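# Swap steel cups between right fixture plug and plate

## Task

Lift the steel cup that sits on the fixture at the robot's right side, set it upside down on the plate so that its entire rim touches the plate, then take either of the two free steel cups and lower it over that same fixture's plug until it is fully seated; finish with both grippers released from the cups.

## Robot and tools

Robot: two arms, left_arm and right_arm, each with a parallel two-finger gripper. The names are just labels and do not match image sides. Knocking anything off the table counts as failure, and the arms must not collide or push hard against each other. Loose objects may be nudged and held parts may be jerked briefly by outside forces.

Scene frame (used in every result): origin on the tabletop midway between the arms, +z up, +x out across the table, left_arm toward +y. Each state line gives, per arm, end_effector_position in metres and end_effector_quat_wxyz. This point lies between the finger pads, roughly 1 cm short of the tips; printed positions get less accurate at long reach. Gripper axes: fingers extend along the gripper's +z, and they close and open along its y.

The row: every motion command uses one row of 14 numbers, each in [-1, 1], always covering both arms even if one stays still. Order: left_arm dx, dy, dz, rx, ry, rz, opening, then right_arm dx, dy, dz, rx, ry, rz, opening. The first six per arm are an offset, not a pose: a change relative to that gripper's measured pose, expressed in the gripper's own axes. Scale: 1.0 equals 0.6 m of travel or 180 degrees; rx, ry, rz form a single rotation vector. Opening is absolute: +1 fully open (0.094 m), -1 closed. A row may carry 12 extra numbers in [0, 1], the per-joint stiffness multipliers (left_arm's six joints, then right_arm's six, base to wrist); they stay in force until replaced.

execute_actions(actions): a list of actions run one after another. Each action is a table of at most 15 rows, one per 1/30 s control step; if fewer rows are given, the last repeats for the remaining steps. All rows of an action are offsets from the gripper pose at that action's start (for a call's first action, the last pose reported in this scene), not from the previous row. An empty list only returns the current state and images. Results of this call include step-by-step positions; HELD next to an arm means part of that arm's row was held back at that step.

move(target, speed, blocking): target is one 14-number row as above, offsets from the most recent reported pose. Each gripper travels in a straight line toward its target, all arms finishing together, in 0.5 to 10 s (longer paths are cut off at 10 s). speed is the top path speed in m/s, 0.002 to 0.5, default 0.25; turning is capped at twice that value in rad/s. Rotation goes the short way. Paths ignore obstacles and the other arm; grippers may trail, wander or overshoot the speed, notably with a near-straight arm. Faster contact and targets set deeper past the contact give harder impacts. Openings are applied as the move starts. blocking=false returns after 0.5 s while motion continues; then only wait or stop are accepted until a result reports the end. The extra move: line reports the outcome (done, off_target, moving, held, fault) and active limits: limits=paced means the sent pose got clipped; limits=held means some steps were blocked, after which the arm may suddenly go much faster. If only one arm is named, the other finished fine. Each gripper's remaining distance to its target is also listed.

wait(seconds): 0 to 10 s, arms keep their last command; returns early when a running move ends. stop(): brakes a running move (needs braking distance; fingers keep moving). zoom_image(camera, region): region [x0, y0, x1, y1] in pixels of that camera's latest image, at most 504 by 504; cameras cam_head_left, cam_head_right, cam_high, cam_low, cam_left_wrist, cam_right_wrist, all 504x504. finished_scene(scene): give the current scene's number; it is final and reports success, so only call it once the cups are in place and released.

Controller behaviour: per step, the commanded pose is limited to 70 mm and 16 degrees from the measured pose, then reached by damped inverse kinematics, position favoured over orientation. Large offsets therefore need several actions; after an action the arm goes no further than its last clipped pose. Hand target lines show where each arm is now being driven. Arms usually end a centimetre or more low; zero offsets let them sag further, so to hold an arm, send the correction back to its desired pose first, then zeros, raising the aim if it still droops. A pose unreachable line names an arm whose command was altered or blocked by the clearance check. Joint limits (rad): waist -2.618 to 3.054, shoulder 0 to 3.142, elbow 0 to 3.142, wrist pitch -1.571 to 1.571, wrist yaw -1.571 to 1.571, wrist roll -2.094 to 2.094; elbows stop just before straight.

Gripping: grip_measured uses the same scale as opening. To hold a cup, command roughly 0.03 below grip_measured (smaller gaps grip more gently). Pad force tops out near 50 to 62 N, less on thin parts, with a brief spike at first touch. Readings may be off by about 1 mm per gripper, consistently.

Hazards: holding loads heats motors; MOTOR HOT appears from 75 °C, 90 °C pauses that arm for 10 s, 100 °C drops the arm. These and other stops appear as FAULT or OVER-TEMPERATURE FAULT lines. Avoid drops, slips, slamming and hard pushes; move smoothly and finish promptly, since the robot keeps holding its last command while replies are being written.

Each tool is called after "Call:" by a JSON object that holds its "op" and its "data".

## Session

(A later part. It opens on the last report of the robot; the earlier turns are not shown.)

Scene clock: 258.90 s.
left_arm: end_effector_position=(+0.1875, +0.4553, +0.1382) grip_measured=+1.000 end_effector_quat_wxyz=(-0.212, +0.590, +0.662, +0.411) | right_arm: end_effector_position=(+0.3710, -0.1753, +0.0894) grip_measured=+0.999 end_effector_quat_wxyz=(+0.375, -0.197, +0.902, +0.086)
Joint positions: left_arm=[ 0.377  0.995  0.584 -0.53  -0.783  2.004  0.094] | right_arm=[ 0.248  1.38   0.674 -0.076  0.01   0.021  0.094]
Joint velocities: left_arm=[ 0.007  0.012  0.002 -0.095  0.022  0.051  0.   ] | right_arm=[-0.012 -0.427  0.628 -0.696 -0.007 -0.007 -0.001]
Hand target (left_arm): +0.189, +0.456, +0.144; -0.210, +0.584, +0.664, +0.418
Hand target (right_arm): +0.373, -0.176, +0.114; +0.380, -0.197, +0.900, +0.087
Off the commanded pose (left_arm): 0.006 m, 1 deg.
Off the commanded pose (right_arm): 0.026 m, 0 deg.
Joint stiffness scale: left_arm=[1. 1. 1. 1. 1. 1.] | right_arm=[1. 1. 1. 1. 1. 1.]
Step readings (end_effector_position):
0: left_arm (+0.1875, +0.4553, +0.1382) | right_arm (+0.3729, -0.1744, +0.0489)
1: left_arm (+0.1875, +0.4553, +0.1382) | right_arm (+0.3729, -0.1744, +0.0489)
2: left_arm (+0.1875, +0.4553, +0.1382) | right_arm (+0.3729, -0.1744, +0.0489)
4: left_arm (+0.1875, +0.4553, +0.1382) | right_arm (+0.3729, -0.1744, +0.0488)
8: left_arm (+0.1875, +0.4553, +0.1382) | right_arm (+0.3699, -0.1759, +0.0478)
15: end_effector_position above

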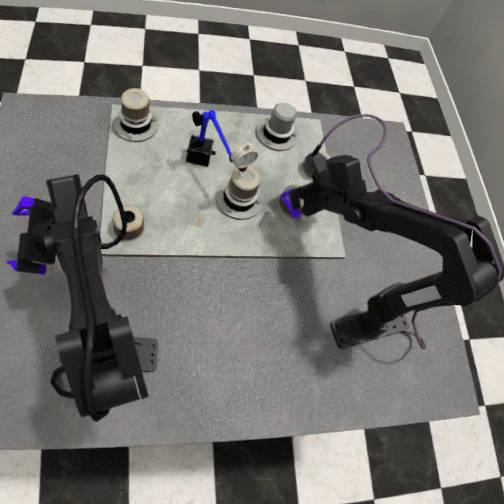

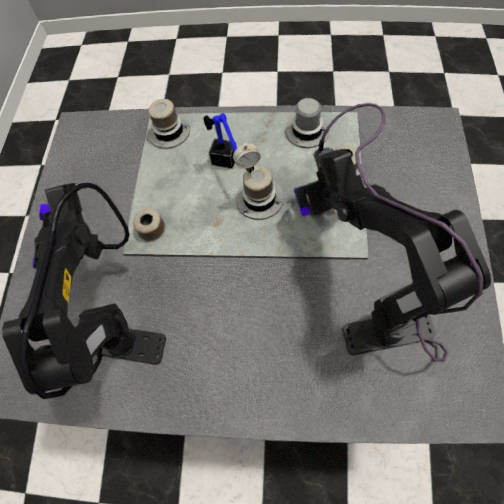

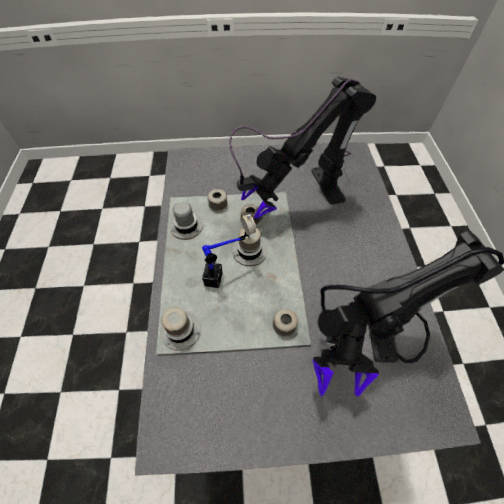

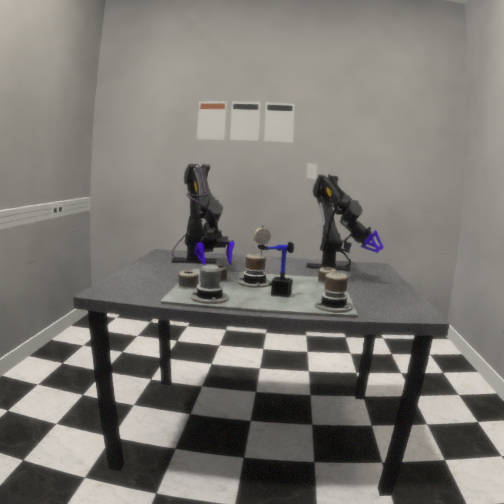

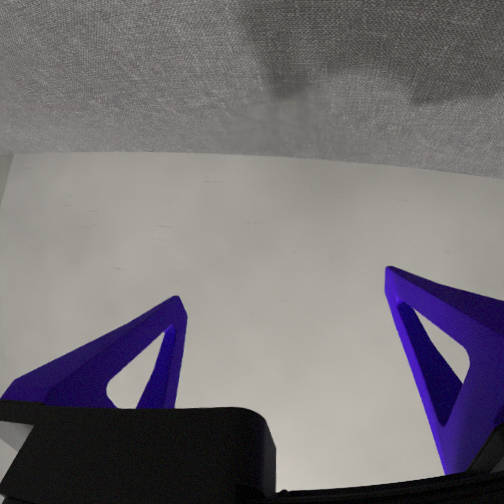

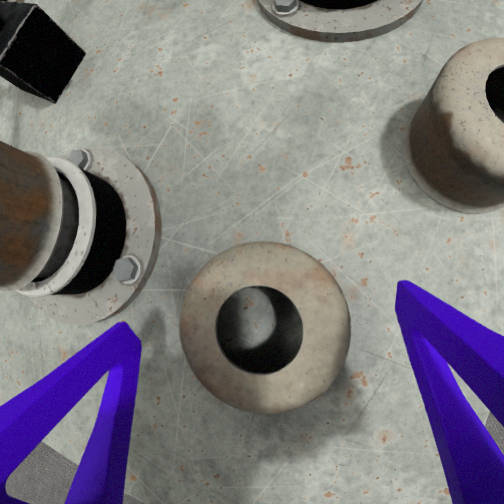

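Call:
{"op": "move", "data": {"target": [0.0075,0.0054,-0.0041,-0.0026,0.0032,-0.0044,1,-0.1455,-0.2164,0.0482,0.064,-0.0072,0.0589,1], "speed": 0.35}}

Scene clock: 268.37 s.
left_arm: end_effector_position=(+0.1875, +0.4553, +0.1382) grip_measured=+1.000 end_effector_quat_wxyz=(-0.212, +0.590, +0.662, +0.411) | right_arm: end_effector_position=(+0.4918, -0.2596, +0.1148) grip_measured=+0.999 end_effector_quat_wxyz=(+0.378, -0.078, +0.922, +0.030)
Joint positions: left_arm=[ 0.377  0.995  0.584 -0.53  -0.783  2.004  0.094] | right_arm=[-0.037  1.688  1.087 -0.191  0.007  0.     0.094]
Joint velocities: left_arm=[ 0.012 -0.012 -0.007  0.11   0.037  0.022  0.   ] | right_arm=[-0.007 -0.012  0.007 -0.037  0.037  0.051  0.001]
Hand target (left_arm): +0.189, +0.456, +0.144; -0.210, +0.584, +0.664, +0.418
Hand target (right_arm): +0.500, -0.260, +0.128; +0.393, -0.075, +0.916, +0.029
Off the commanded pose (left_arm): 0.006 m, 1 deg.
Off the commanded pose (right_arm): 0.017 m, 2 deg.
Joint stiffness scale: left_arm=[1. 1. 1. 1. 1. 1.] | right_arm=[1. 1. 1. 1. 1. 1.]
move: off_target (right_arm)

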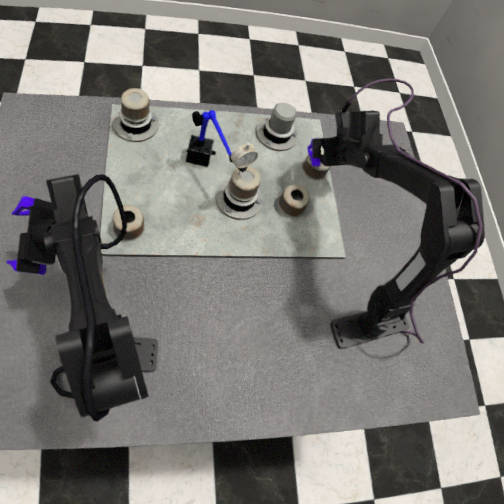

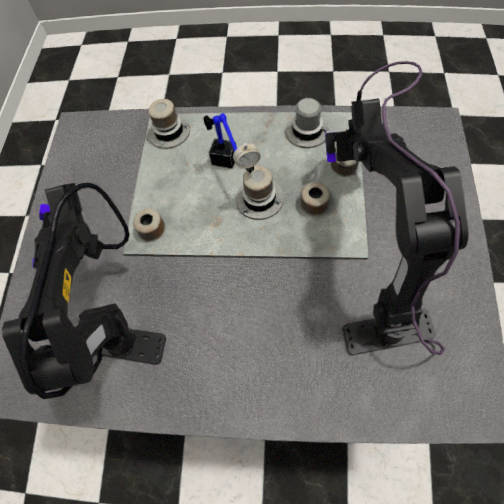

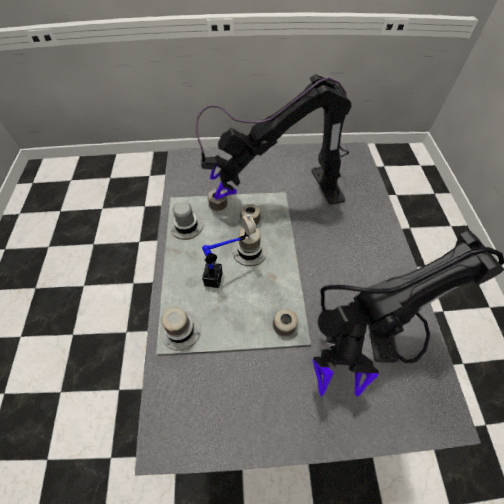

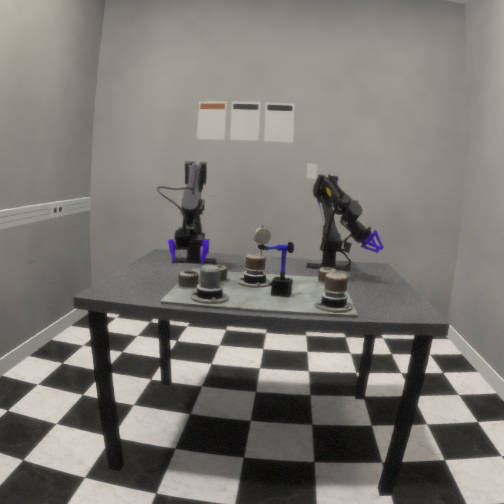

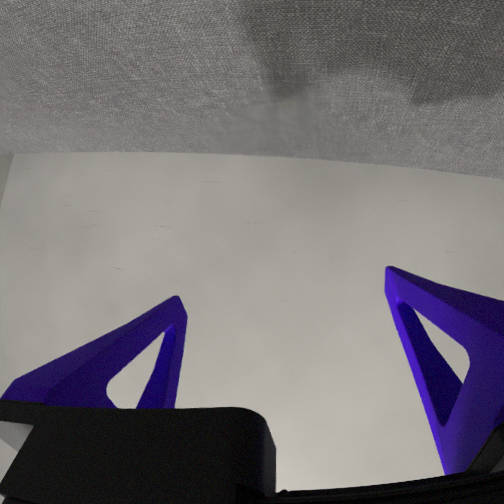

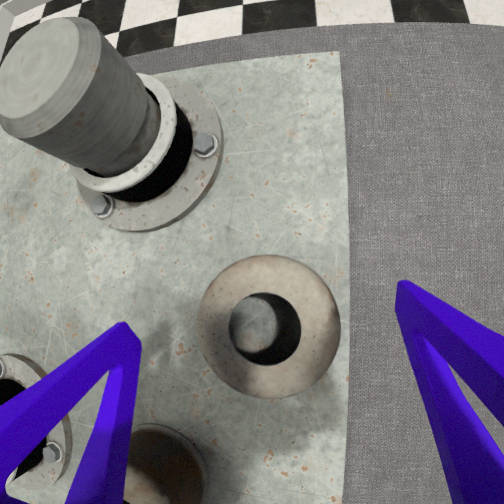

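Call:
{"op": "move", "data": {"target": [0.0075,0.0054,-0.0041,-0.0026,0.0032,-0.0044,1,0.0569,0.0075,0.0768,-0.002,-0.0104,-0.002,1], "speed": 0.16}}

Scene clock: 280.23 s.
left_arm: end_effector_position=(+0.1875, +0.4553, +0.1382) grip_measured=+1.000 end_effector_quat_wxyz=(-0.212, +0.590, +0.662, +0.411) | right_arm: end_effector_position=(+0.4948, -0.2591, +0.0506) grip_measured=+0.999 end_effector_quat_wxyz=(+0.380, -0.078, +0.921, +0.030)
Joint positions: left_arm=[ 0.377  0.995  0.584 -0.53  -0.783  2.004  0.094] | right_arm=[-0.037  1.819  0.953  0.078  0.007  0.     0.094]
Joint velocities: left_arm=[-0.007 -0.027 -0.002  0.022  0.007 -0.037  0.   ] | right_arm=[ 0.002 -0.022 -0.017  0.007  0.051  0.007  0.   ]
Hand target (left_arm): +0.189, +0.456, +0.144; -0.210, +0.584, +0.664, +0.418
Hand target (right_arm): +0.499, -0.254, +0.058; +0.393, -0.081, +0.915, +0.033
Off the commanded pose (left_arm): 0.006 m, 1 deg.
Off the commanded pose (right_arm): 0.010 m, 2 deg.
Joint stiffness scale: left_arm=[1. 1. 1. 1. 1. 1.] | right_arm=[1. 1. 1. 1. 1. 1.]
move: done

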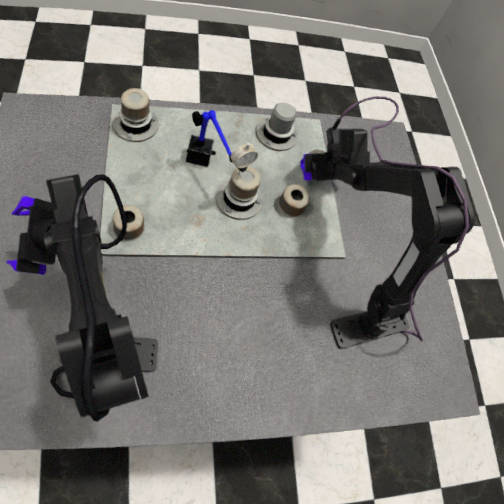

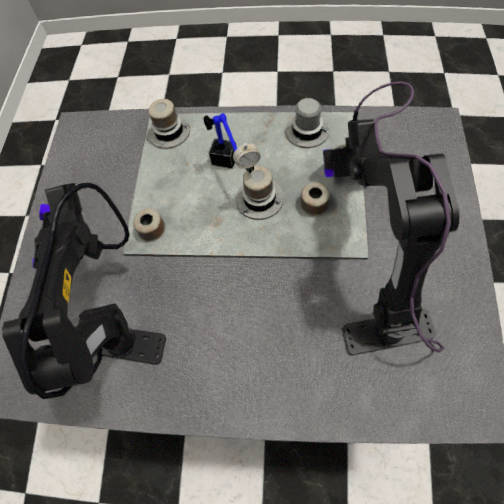

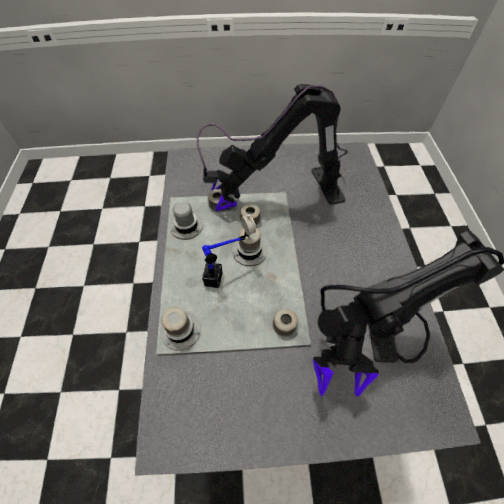

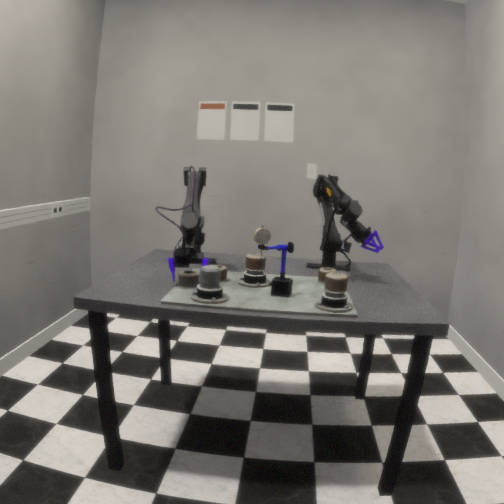

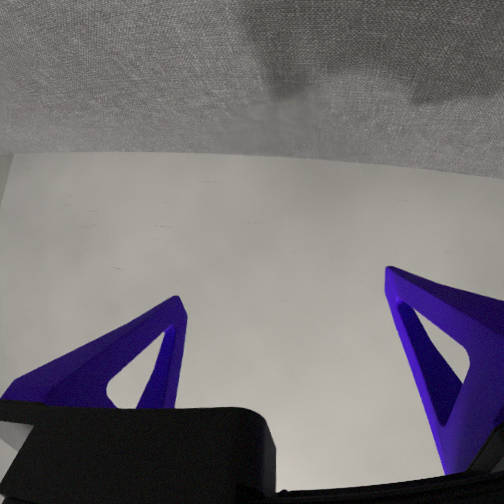

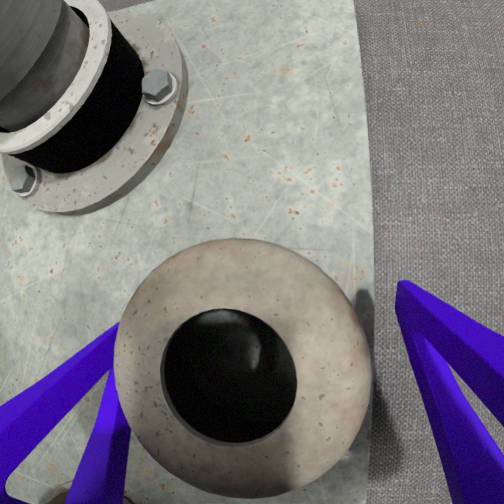

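Call:
{"op": "execute_actions", "data": {"actions": [[[0.0075,0.0054,-0.0041,-0.0026,0.0032,-0.0044,1,-0.012,0.009,-0.0029,-0.0026,-0.007,-0.0026,0.94],[0.0075,0.0054,-0.0041,-0.0026,0.0032,-0.0044,1,-0.0093,0.0105,-0.0029,-0.003,-0.0048,-0.003,0.87],[0.0075,0.0054,-0.0041,-0.0026,0.0032,-0.0044,1,-0.0066,0.012,-0.0029,-0.0035,-0.0025,-0.0035,0.8],[0.0075,0.0054,-0.0041,-0.0026,0.0032,-0.0044,1,-0.0039,0.013,-0.0029,-0.0038,-0.0003,-0.0038,0.74],[0.0075,0.0054,-0.0041,-0.0026,0.0032,-0.0044,1,-0.0012,0.013,-0.0029,-0.0038,0.002,-0.0038,0.69],[0.0075,0.0054,-0.0041,-0.0026,0.0032,-0.0044,1,-0.0012,0.013,-0.0029,-0.0038,0.002,-0.0038,0.65],[0.0075,0.0054,-0.0041,-0.0026,0.0032,-0.0044,1,-0.0012,0.013,-0.0029,-0.0038,0.002,-0.0038,0.61],[0.0075,0.0054,-0.0041,-0.0026,0.0032,-0.0044,1,-0.0012,0.013,-0.0029,-0.0038,0.002,-0.0038,0.58],[0.0075,0.0054,-0.0041,-0.0026,0.0032,-0.0044,1,-0.0012,0.012,-0.0029,-0.0035,0.002,-0.0035,0.55],[0.0075,0.0054,-0.0041,-0.0026,0.0032,-0.0044,1,-0.0012,0.011,-0.0029,-0.0032,0.002,-0.0032,0.525],[0.0075,0.0054,-0.0041,-0.0026,0.0032,-0.0044,1,-0.0012,0.01,-0.0029,-0.003,0.002,-0.003,0.5],[0.0075,0.0054,-0.0041,-0.0026,0.0032,-0.0044,1,-0.0012,0.009,-0.0029,-0.0027,0.002,-0.0027,0.48],[0.0075,0.0054,-0.0041,-0.0026,0.0032,-0.0044,1,-0.0012,0.008,-0.0029,-0.0024,0.002,-0.0024,0.46],[0.0075,0.0054,-0.0041,-0.0026,0.0032,-0.0044,1,-0.0012,0.007,-0.0029,-0.002,0.002,-0.002,0.44],[0.0075,0.0054,-0.0041,-0.0026,0.0032,-0.0044,1,-0.0012,0.006,-0.0029,-0.002,0.002,-0.002,0.42]]]}}

Call:
{"op": "wait", "data": {"seconds": 0.2}}

Scene clock: 293.90 s.
left_arm: end_effector_position=(+0.1875, +0.4553, +0.1382) grip_measured=+1.000 end_effector_quat_wxyz=(-0.212, +0.590, +0.662, +0.411) | right_arm: end_effector_position=(+0.4918, -0.2566, +0.0481) grip_measured=+0.464 end_effector_quat_wxyz=(+0.374, -0.081, +0.924, +0.031)
Joint positions: left_arm=[ 0.377  0.995  0.584 -0.53  -0.783  2.004  0.094] | right_arm=[-0.031  1.819  0.953  0.063  0.005  0.     0.069]
Joint velocities: left_arm=[-0.017 -0.002 -0.007 -0.081  0.037  0.022  0.   ] | right_arm=[ 0.017 -0.007 -0.017 -0.022 -0.007  0.007 -0.001]
Hand target (left_arm): +0.189, +0.456, +0.144; -0.210, +0.584, +0.664, +0.418
Hand target (right_arm): +0.493, -0.256, +0.052; +0.377, -0.082, +0.922, +0.031
Off the commanded pose (left_arm): 0.006 m, 1 deg.
Off the commanded pose (right_arm): 0.005 m, 0 deg.
Joint stiffness scale: left_arm=[1. 1. 1. 1. 1. 1.] | right_arm=[1. 1. 1. 1. 1. 1.]
Step readings (end_effector_position):
0: left_arm (+0.1875, +0.4553, +0.1382) | right_arm (+0.4950, -0.2590, +0.0509)
1: left_arm (+0.1875, +0.4553, +0.1382) | right_arm (+0.4950, -0.2590, +0.0509)
2: left_arm (+0.1875, +0.4553, +0.1382) | right_arm (+0.4950, -0.2590, +0.0509)
4: left_arm (+0.1875, +0.4553, +0.1382) | right_arm (+0.4947, -0.2589, +0.0506)
8: left_arm (+0.1875, +0.4553, +0.1382) | right_arm (+0.4926, -0.2571, +0.0488)
15: end_effector_position above

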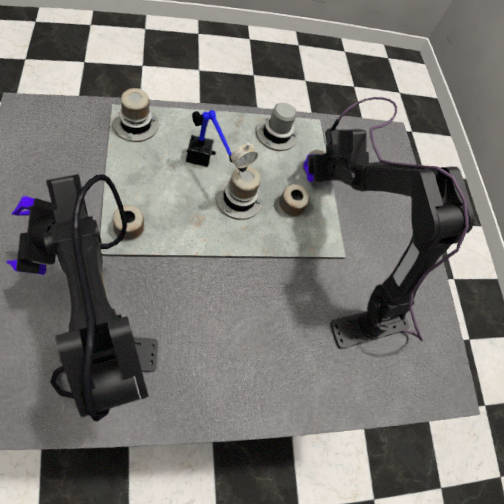

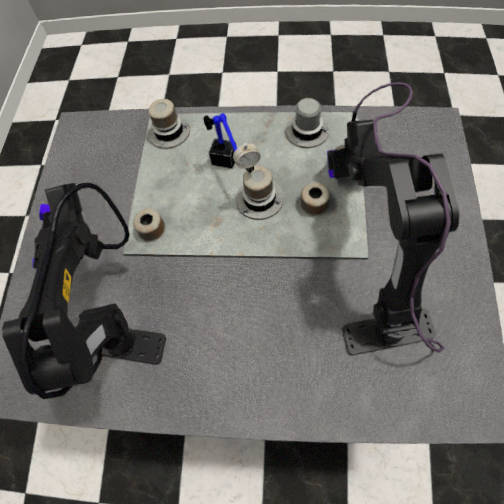

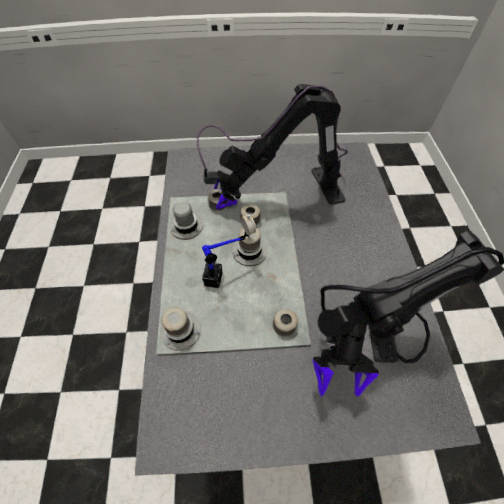

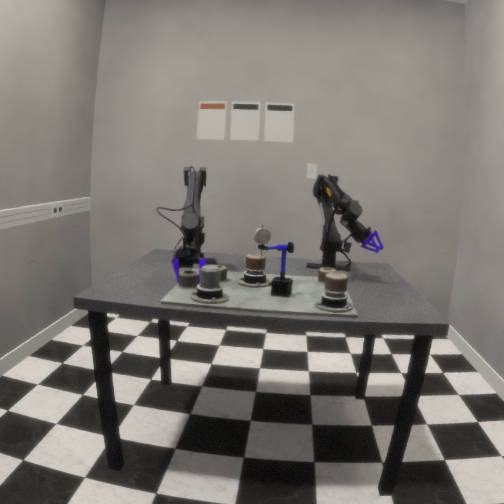

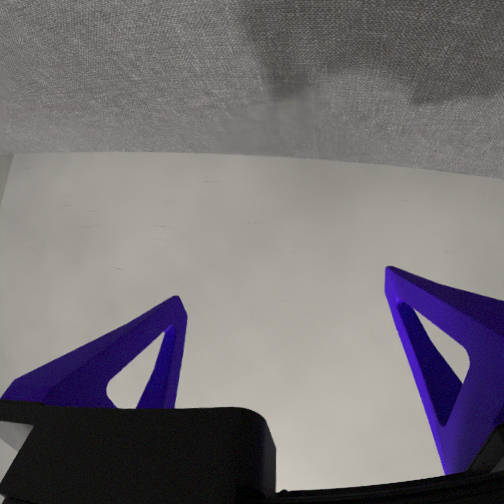

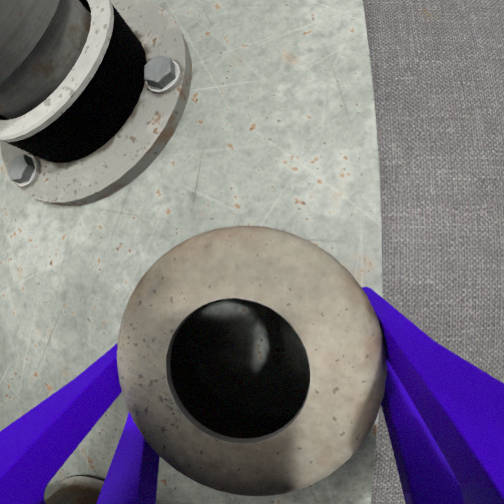

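Scene clock: 294.10 s.
left_arm: end_effector_position=(+0.1875, +0.4553, +0.1382) grip_measured=+1.000 end_effector_quat_wxyz=(-0.212, +0.590, +0.662, +0.411) | right_arm: end_effector_position=(+0.4918, -0.2566, +0.0481) grip_measured=+0.464 end_effector_quat_wxyz=(+0.374, -0.081, +0.924, +0.031)
Joint positions: left_arm=[ 0.377  0.995  0.584 -0.53  -0.783  2.004  0.094] | right_arm=[-0.031  1.819  0.953  0.063  0.005  0.     0.069]
Joint velocities: left_arm=[ 0.012  0.002 -0.012  0.081  0.066  0.051  0.   ] | right_arm=[-0.002 -0.007 -0.002 -0.095 -0.022  0.022 -0.001]
Hand target (left_arm): +0.189, +0.456, +0.144; -0.210, +0.584, +0.664, +0.418
Hand target (right_arm): +0.493, -0.256, +0.052; +0.377, -0.082, +0.922, +0.031
Off the commanded pose (left_arm): 0.006 m, 1 deg.
Off the commanded pose (right_arm): 0.005 m, 0 deg.
Joint stiffness scale: left_arm=[1. 1. 1. 1. 1. 1.] | right_arm=[1. 1. 1. 1. 1. 1.]
wait: 0.20 s; at rest by 0.17 s

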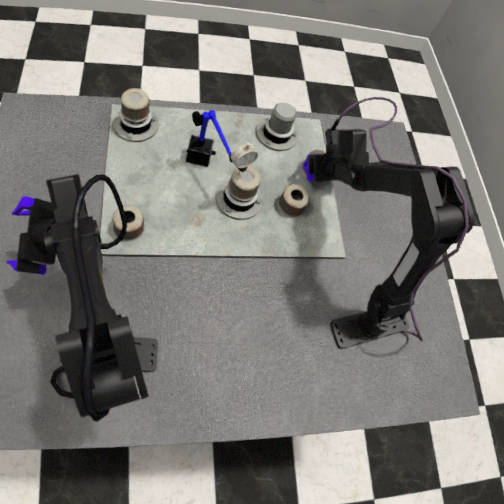

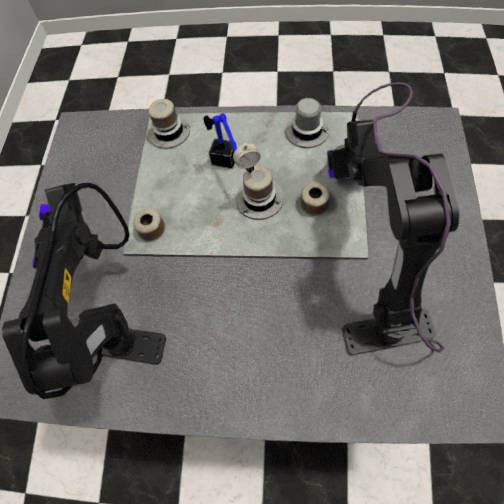

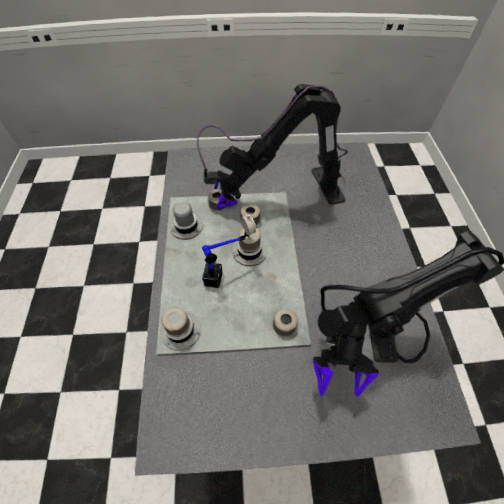

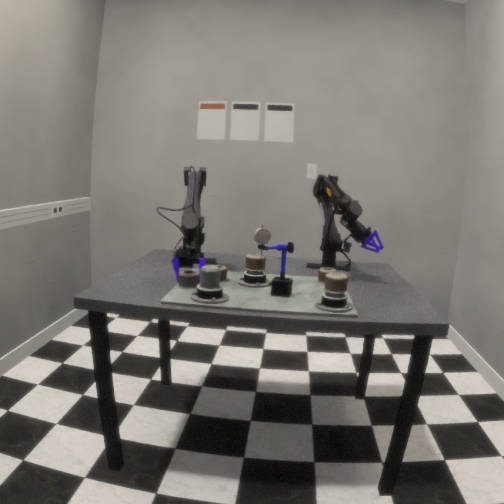

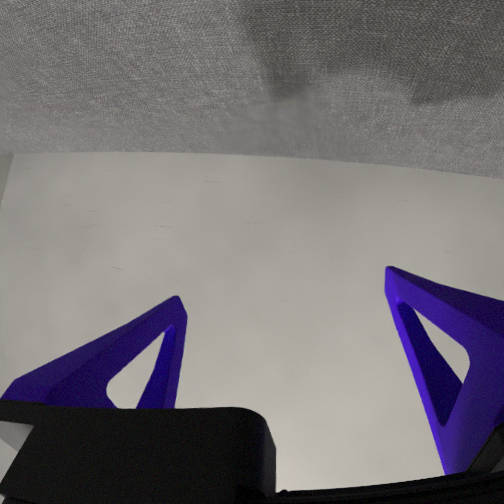

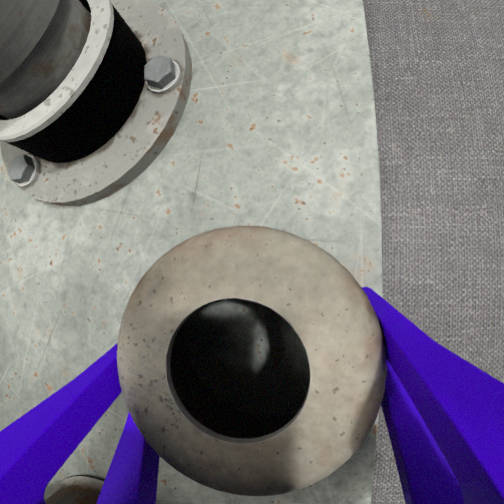

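Call:
{"op": "move", "data": {"target": [0.0075,0.0054,-0.0041,-0.0026,0.0032,-0.0044,1,-0.2451,0.04,-0.15,-0.01135,-0.0219,-0.0095,0.42], "speed": 0.3}}

Scene clock: 314.60 s.
left_arm: end_effector_position=(+0.1875, +0.4552, +0.1381) grip_measured=+1.000 end_effector_quat_wxyz=(-0.211, +0.590, +0.662, +0.411) | right_arm: end_effector_position=(+0.5218, -0.2341, +0.1869) grip_measured=+0.464 end_effector_quat_wxyz=(+0.367, -0.097, +0.925, +0.037)
Joint positions: left_arm=[ 0.377  0.995  0.584 -0.53  -0.783  2.004  0.094] | right_arm=[ 0.003  1.775  1.498 -0.539  0.005 -0.     0.069]
Joint velocities: left_arm=[ 0.007 -0.002 -0.012  0.022  0.007  0.066  0.   ] | right_arm=[-0.002  0.022 -0.007  0.066 -0.007 -0.007 -0.   ]
Hand target (left_arm): +0.189, +0.456, +0.144; -0.209, +0.584, +0.664, +0.418
Hand target (right_arm): +0.530, -0.227, +0.215; +0.404, -0.100, +0.908, +0.045
Off the commanded pose (left_arm): 0.006 m, 1 deg.
Off the commanded pose (right_arm): 0.031 m, 5 deg.
Joint stiffness scale: left_arm=[1. 1. 1. 1. 1. 1.] | right_arm=[1. 1. 1. 1. 1. 1.]
move: off_target (right_arm)

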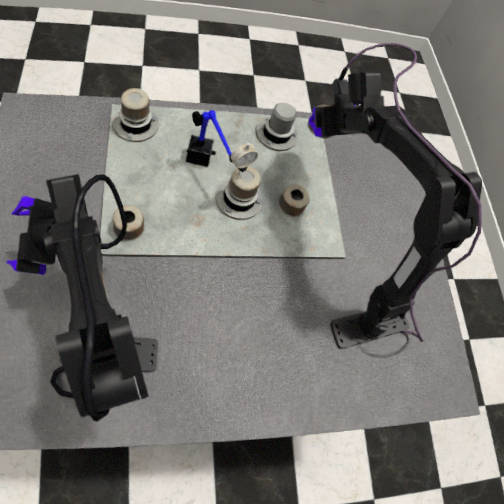

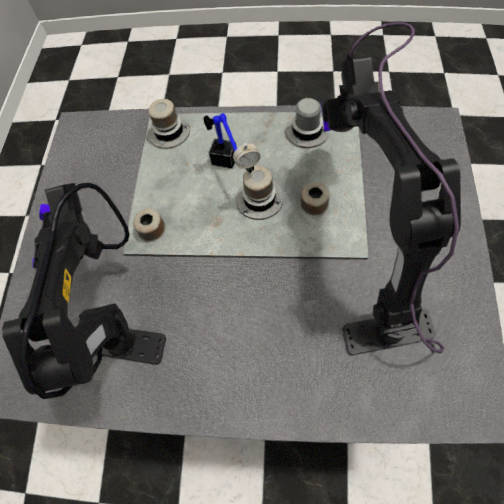

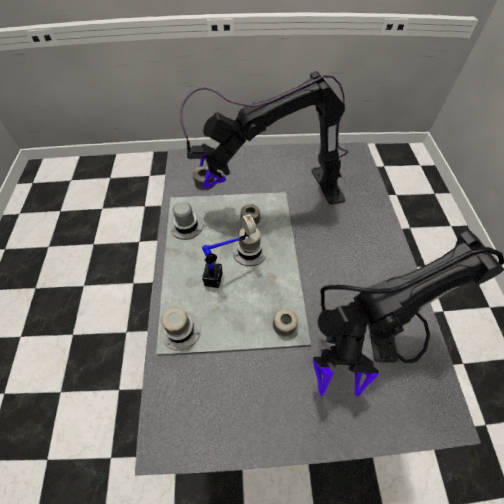

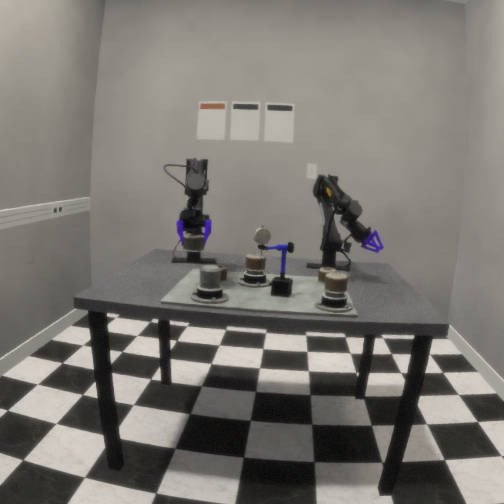

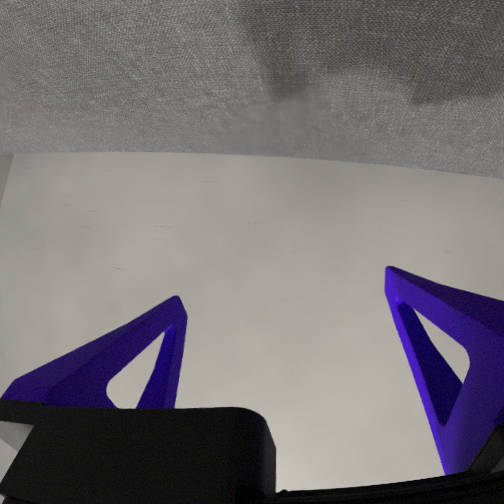

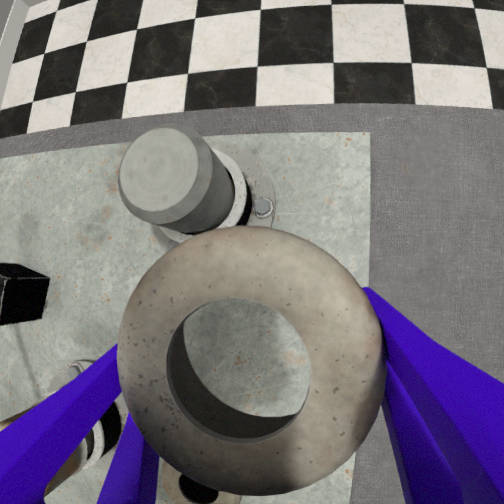

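Call:
{"op": "execute_actions", "data": {"actions": []}}

Scene clock: 327.37 s.
left_arm: end_effector_position=(+0.1875, +0.4552, +0.1381) grip_measured=+1.000 end_effector_quat_wxyz=(-0.211, +0.590, +0.662, +0.411) | right_arm: end_effector_position=(+0.5217, -0.2341, +0.1867) grip_measured=+0.464 end_effector_quat_wxyz=(+0.366, -0.097, +0.925, +0.037)
Joint positions: left_arm=[ 0.377  0.995  0.584 -0.53  -0.783  2.004  0.094] | right_arm=[ 0.003  1.775  1.498 -0.54   0.005 -0.     0.069]
Joint velocities: left_arm=[ 0.002 -0.007  0.012  0.081 -0.095  0.051  0.   ] | right_arm=[-0.007  0.007 -0.002  0.022  0.037  0.007 -0.001]
Hand target (left_arm): +0.189, +0.456, +0.144; -0.209, +0.584, +0.664, +0.418
Hand target (right_arm): +0.530, -0.227, +0.215; +0.404, -0.100, +0.908, +0.045
Off the commanded pose (left_arm): 0.006 m, 1 deg.
Off the commanded pose (right_arm): 0.031 m, 5 deg.
Joint stiffness scale: left_arm=[1. 1. 1. 1. 1. 1.] | right_arm=[1. 1. 1. 1. 1. 1.]

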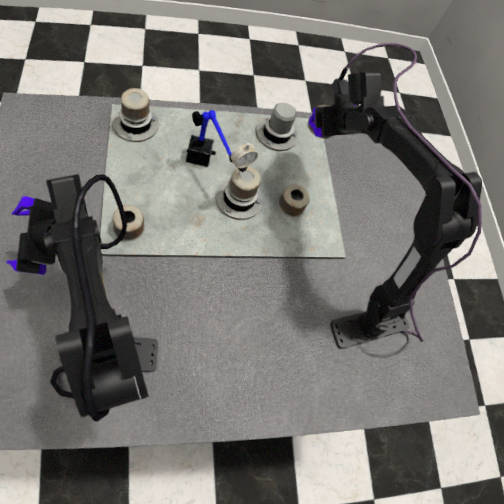

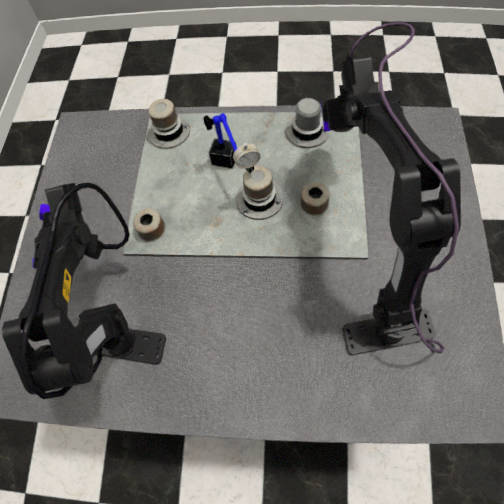

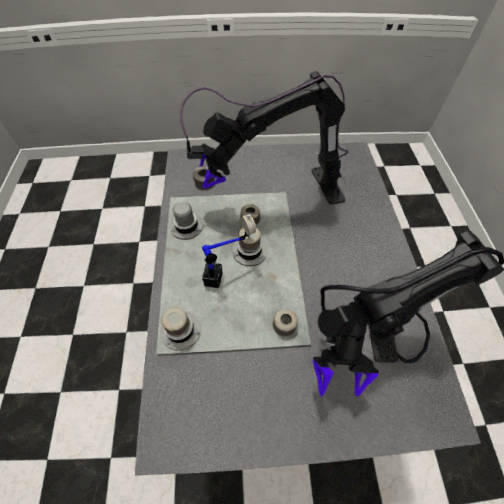

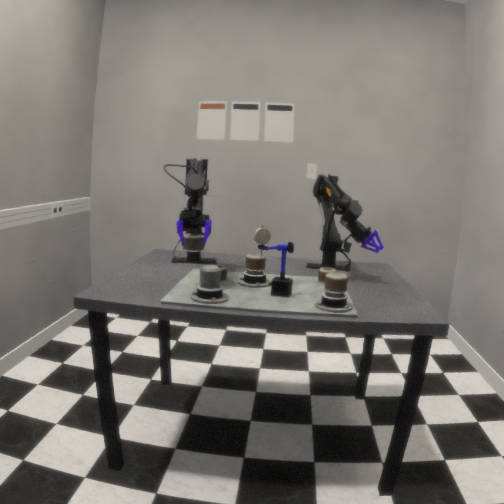

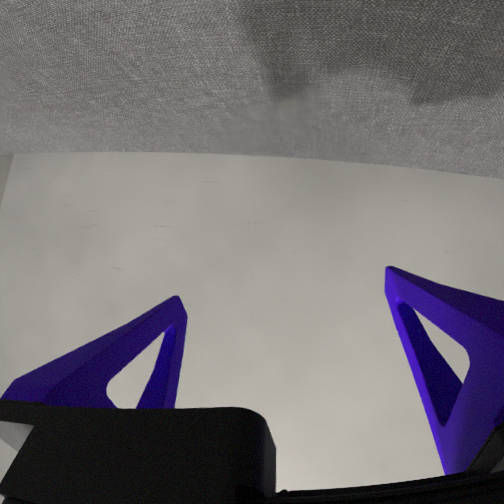

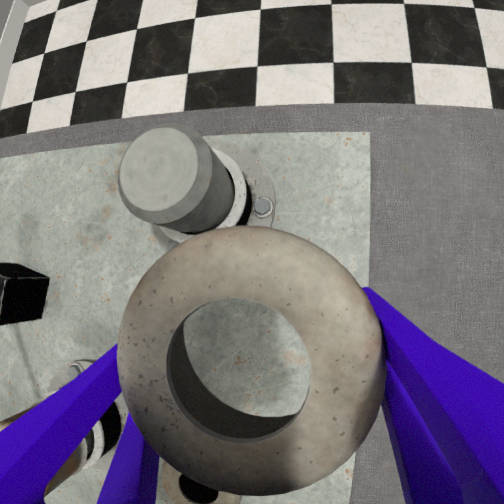

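Call:
{"op": "move", "data": {"target": [0.0075,0.0054,-0.0041,-0.0026,0.0032,-0.0044,1,-0.1792,0.1010,0.0693,-0.0241,-0.0321,-0.0232,0.42], "speed": 0.1}}

Scene clock: 348.30 s.
left_arm: end_effector_position=(+0.1875, +0.4552, +0.1381) grip_measured=+1.000 end_effector_quat_wxyz=(-0.211, +0.590, +0.662, +0.411) | right_arm: end_effector_position=(+0.6044, -0.1623, +0.1913) grip_measured=+0.464 end_effector_quat_wxyz=(+0.366, -0.138, +0.919, +0.055)
Joint positions: left_arm=[ 0.377  0.995  0.584 -0.53  -0.783  2.004  0.094] | right_arm=[ 0.091  2.194  2.109 -0.729  0.001 -0.     0.069]
Joint velocities: left_arm=[-0.022 -0.012 -0.027  0.037  0.007  0.007  0.   ] | right_arm=[-0.002 -0.012 -0.002  0.007  0.037 -0.051 -0.   ]
Hand target (left_arm): +0.189, +0.456, +0.144; -0.209, +0.584, +0.664, +0.418
Hand target (right_arm): +0.611, -0.154, +0.229; +0.410, -0.142, +0.899, +0.064
Off the commanded pose (left_arm): 0.006 m, 1 deg.
Off the commanded pose (right_arm): 0.041 m, 6 deg.
Joint stiffness scale: left_arm=[1. 1. 1. 1. 1. 1.] | right_arm=[1. 1. 1. 1. 1. 1.]
move: off_target (right_arm)

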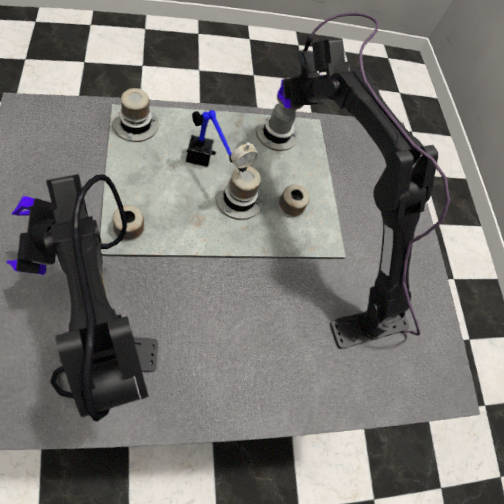

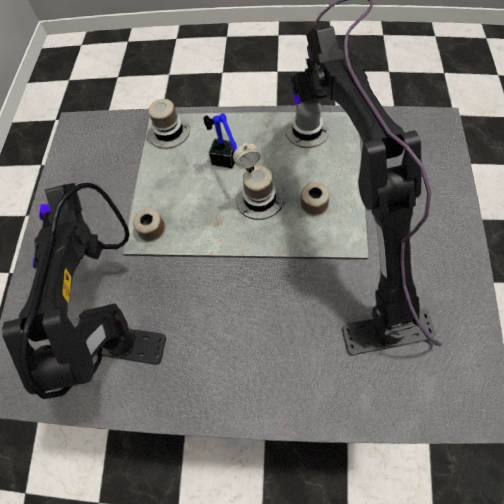

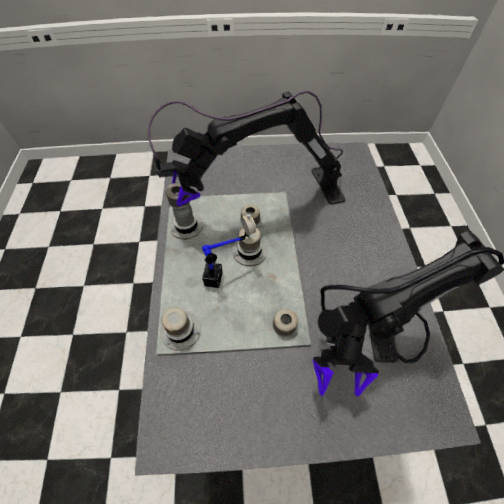

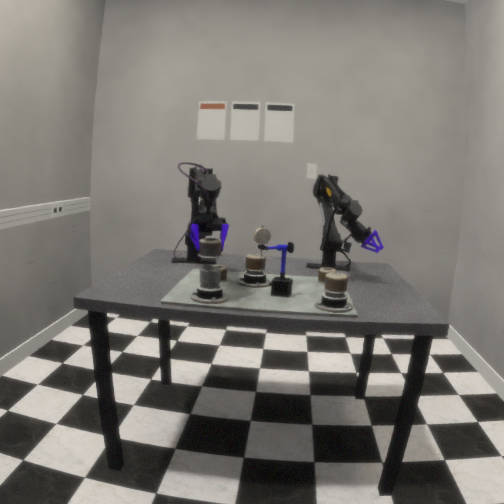

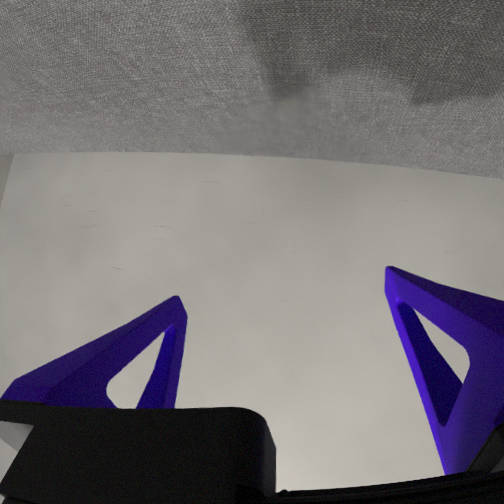

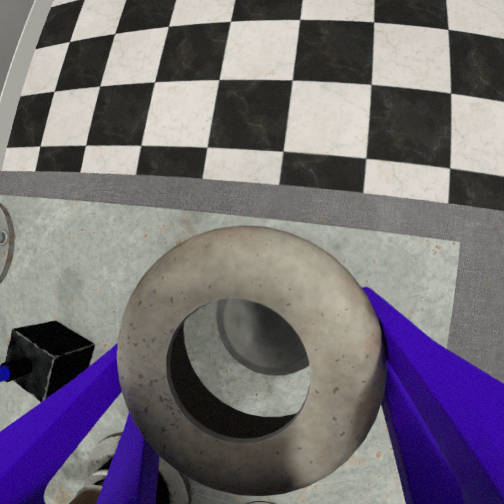

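Call:
{"op": "execute_actions", "data": {"actions": [[[0.0075,0.0054,-0.0041,-0.0026,0.0032,-0.0044,1,-0.0558,0.0105,-0.0298,-0.0027,-0.0305,-0.0027,0.42],[0.0075,0.0054,-0.0041,-0.0026,0.0032,-0.0044,1,-0.0529,0.011,-0.0268,-0.0027,-0.0305,-0.0027,0.42],[0.0075,0.0054,-0.0041,-0.0026,0.0032,-0.0044,1,-0.0506,0.0115,-0.0244,-0.0028,-0.0305,-0.0028,0.42],[0.0075,0.0054,-0.0041,-0.0026,0.0032,-0.0044,1,-0.0489,0.012,-0.0226,-0.0029,-0.0305,-0.0029,0.42],[0.0075,0.0054,-0.0041,-0.0026,0.0032,-0.0044,1,-0.0472,0.0125,-0.0207,-0.003,-0.0305,-0.003,0.42],[0.0075,0.0054,-0.0041,-0.0026,0.0032,-0.0044,1,-0.0458,0.0125,-0.0193,-0.003,-0.0305,-0.003,0.42],[0.0075,0.0054,-0.0041,-0.0026,0.0032,-0.0044,1,-0.0444,0.0125,-0.0178,-0.003,-0.0305,-0.003,0.42],[0.0075,0.0054,-0.0041,-0.0026,0.0032,-0.0044,1,-0.0432,0.0125,-0.0165,-0.003,-0.0305,-0.003,0.42],[0.0075,0.0054,-0.0041,-0.0026,0.0032,-0.0044,1,-0.0419,0.0125,-0.0152,-0.003,-0.0305,-0.003,0.42],[0.0075,0.0054,-0.0041,-0.0026,0.0032,-0.0044,1,-0.0406,0.0125,-0.0138,-0.003,-0.0305,-0.003,0.42],[0.0075,0.0054,-0.0041,-0.0026,0.0032,-0.0044,1,-0.0394,0.0125,-0.0125,-0.003,-0.0305,-0.003,0.42],[0.0075,0.0054,-0.0041,-0.0026,0.0032,-0.0044,1,-0.0381,0.0125,-0.0112,-0.003,-0.0305,-0.003,0.42],[0.0075,0.0054,-0.0041,-0.0026,0.0032,-0.0044,1,-0.0368,0.0125,-0.0097,-0.003,-0.0305,-0.003,0.42],[0.0075,0.0054,-0.0041,-0.0026,0.0032,-0.0044,1,-0.0354,0.0125,-0.0083,-0.003,-0.0305,-0.003,0.42],[0.0075,0.0054,-0.0041,-0.0026,0.0032,-0.0044,1,-0.034,0.0125,-0.0068,-0.003,-0.0305,-0.003,0.42]]]}}

Scene clock: 388.83 s.
left_arm: end_effector_position=(+0.1875, +0.4552, +0.1381) grip_measured=+1.000 end_effector_quat_wxyz=(-0.211, +0.590, +0.662, +0.411) | right_arm: end_effector_position=(+0.6063, -0.1617, +0.1832) grip_measured=+0.464 end_effector_quat_wxyz=(+0.367, -0.138, +0.918, +0.055)
Joint positions: left_arm=[ 0.377  0.995  0.584 -0.53  -0.783  2.004  0.094] | right_arm=[ 0.091  2.194  2.074 -0.689  0.001 -0.     0.069]
Joint velocities: left_arm=[ 0.002  0.007 -0.017  0.051 -0.066 -0.051  0.   ] | right_arm=[ 0.007 -0.002 -0.208  0.11  -0.007 -0.051 -0.001]
Hand target (left_arm): +0.189, +0.456, +0.144; -0.209, +0.584, +0.664, +0.418
Hand target (right_arm): +0.612, -0.152, +0.209; +0.408, -0.141, +0.900, +0.064
Off the commanded pose (left_arm): 0.006 m, 1 deg.
Off the commanded pose (right_arm): 0.028 m, 5 deg.
Joint stiffness scale: left_arm=[1. 1. 1. 1. 1. 1.] | right_arm=[1. 1. 1. 1. 1. 1.]
Step readings (end_effector_position):
0: left_arm (+0.1875, +0.4552, +0.1381) | right_arm (+0.6043, -0.1623, +0.1912)
1: left_arm (+0.1875, +0.4552, +0.1381) | right_arm (+0.6042, -0.1623, +0.1912)
2: left_arm (+0.1875, +0.4552, +0.1381) | right_arm (+0.6042, -0.1623, +0.1912)
4: left_arm (+0.1875, +0.4552, +0.1381) | right_arm (+0.6042, -0.1623, +0.1912)
8: left_arm (+0.1875, +0.4552, +0.1381) | right_arm (+0.6056, -0.1619, +0.1925)
15: end_effector_position above

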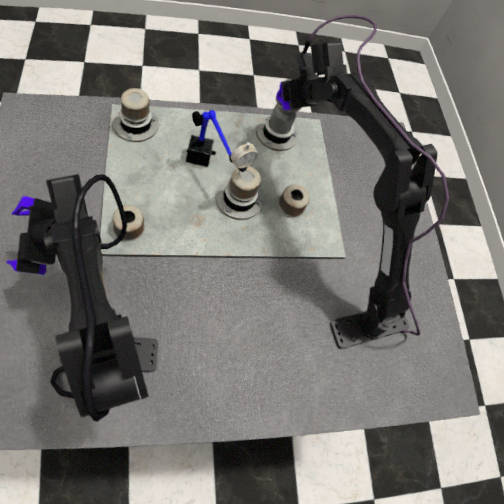

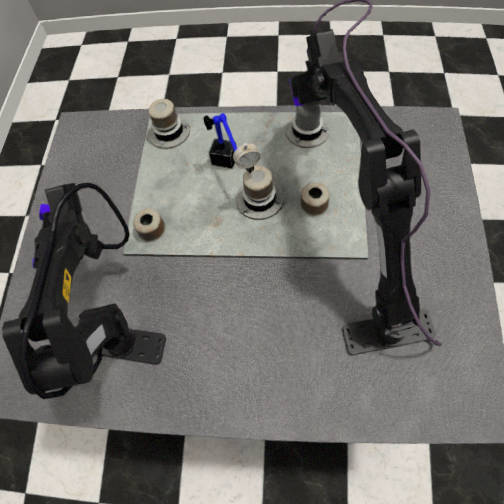

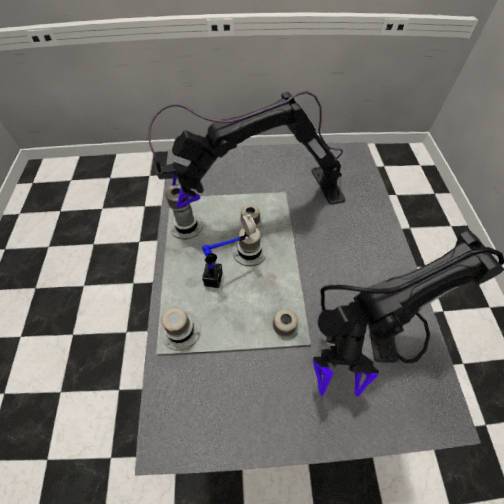

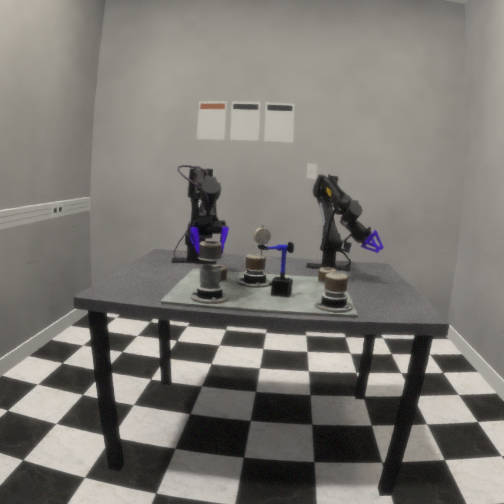

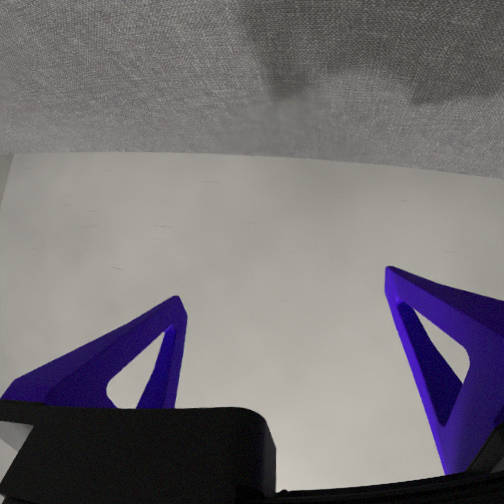

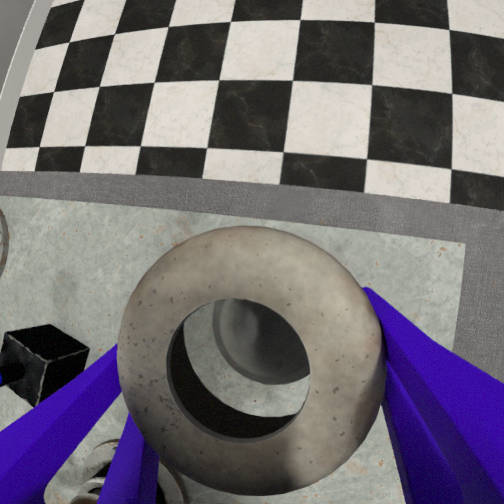

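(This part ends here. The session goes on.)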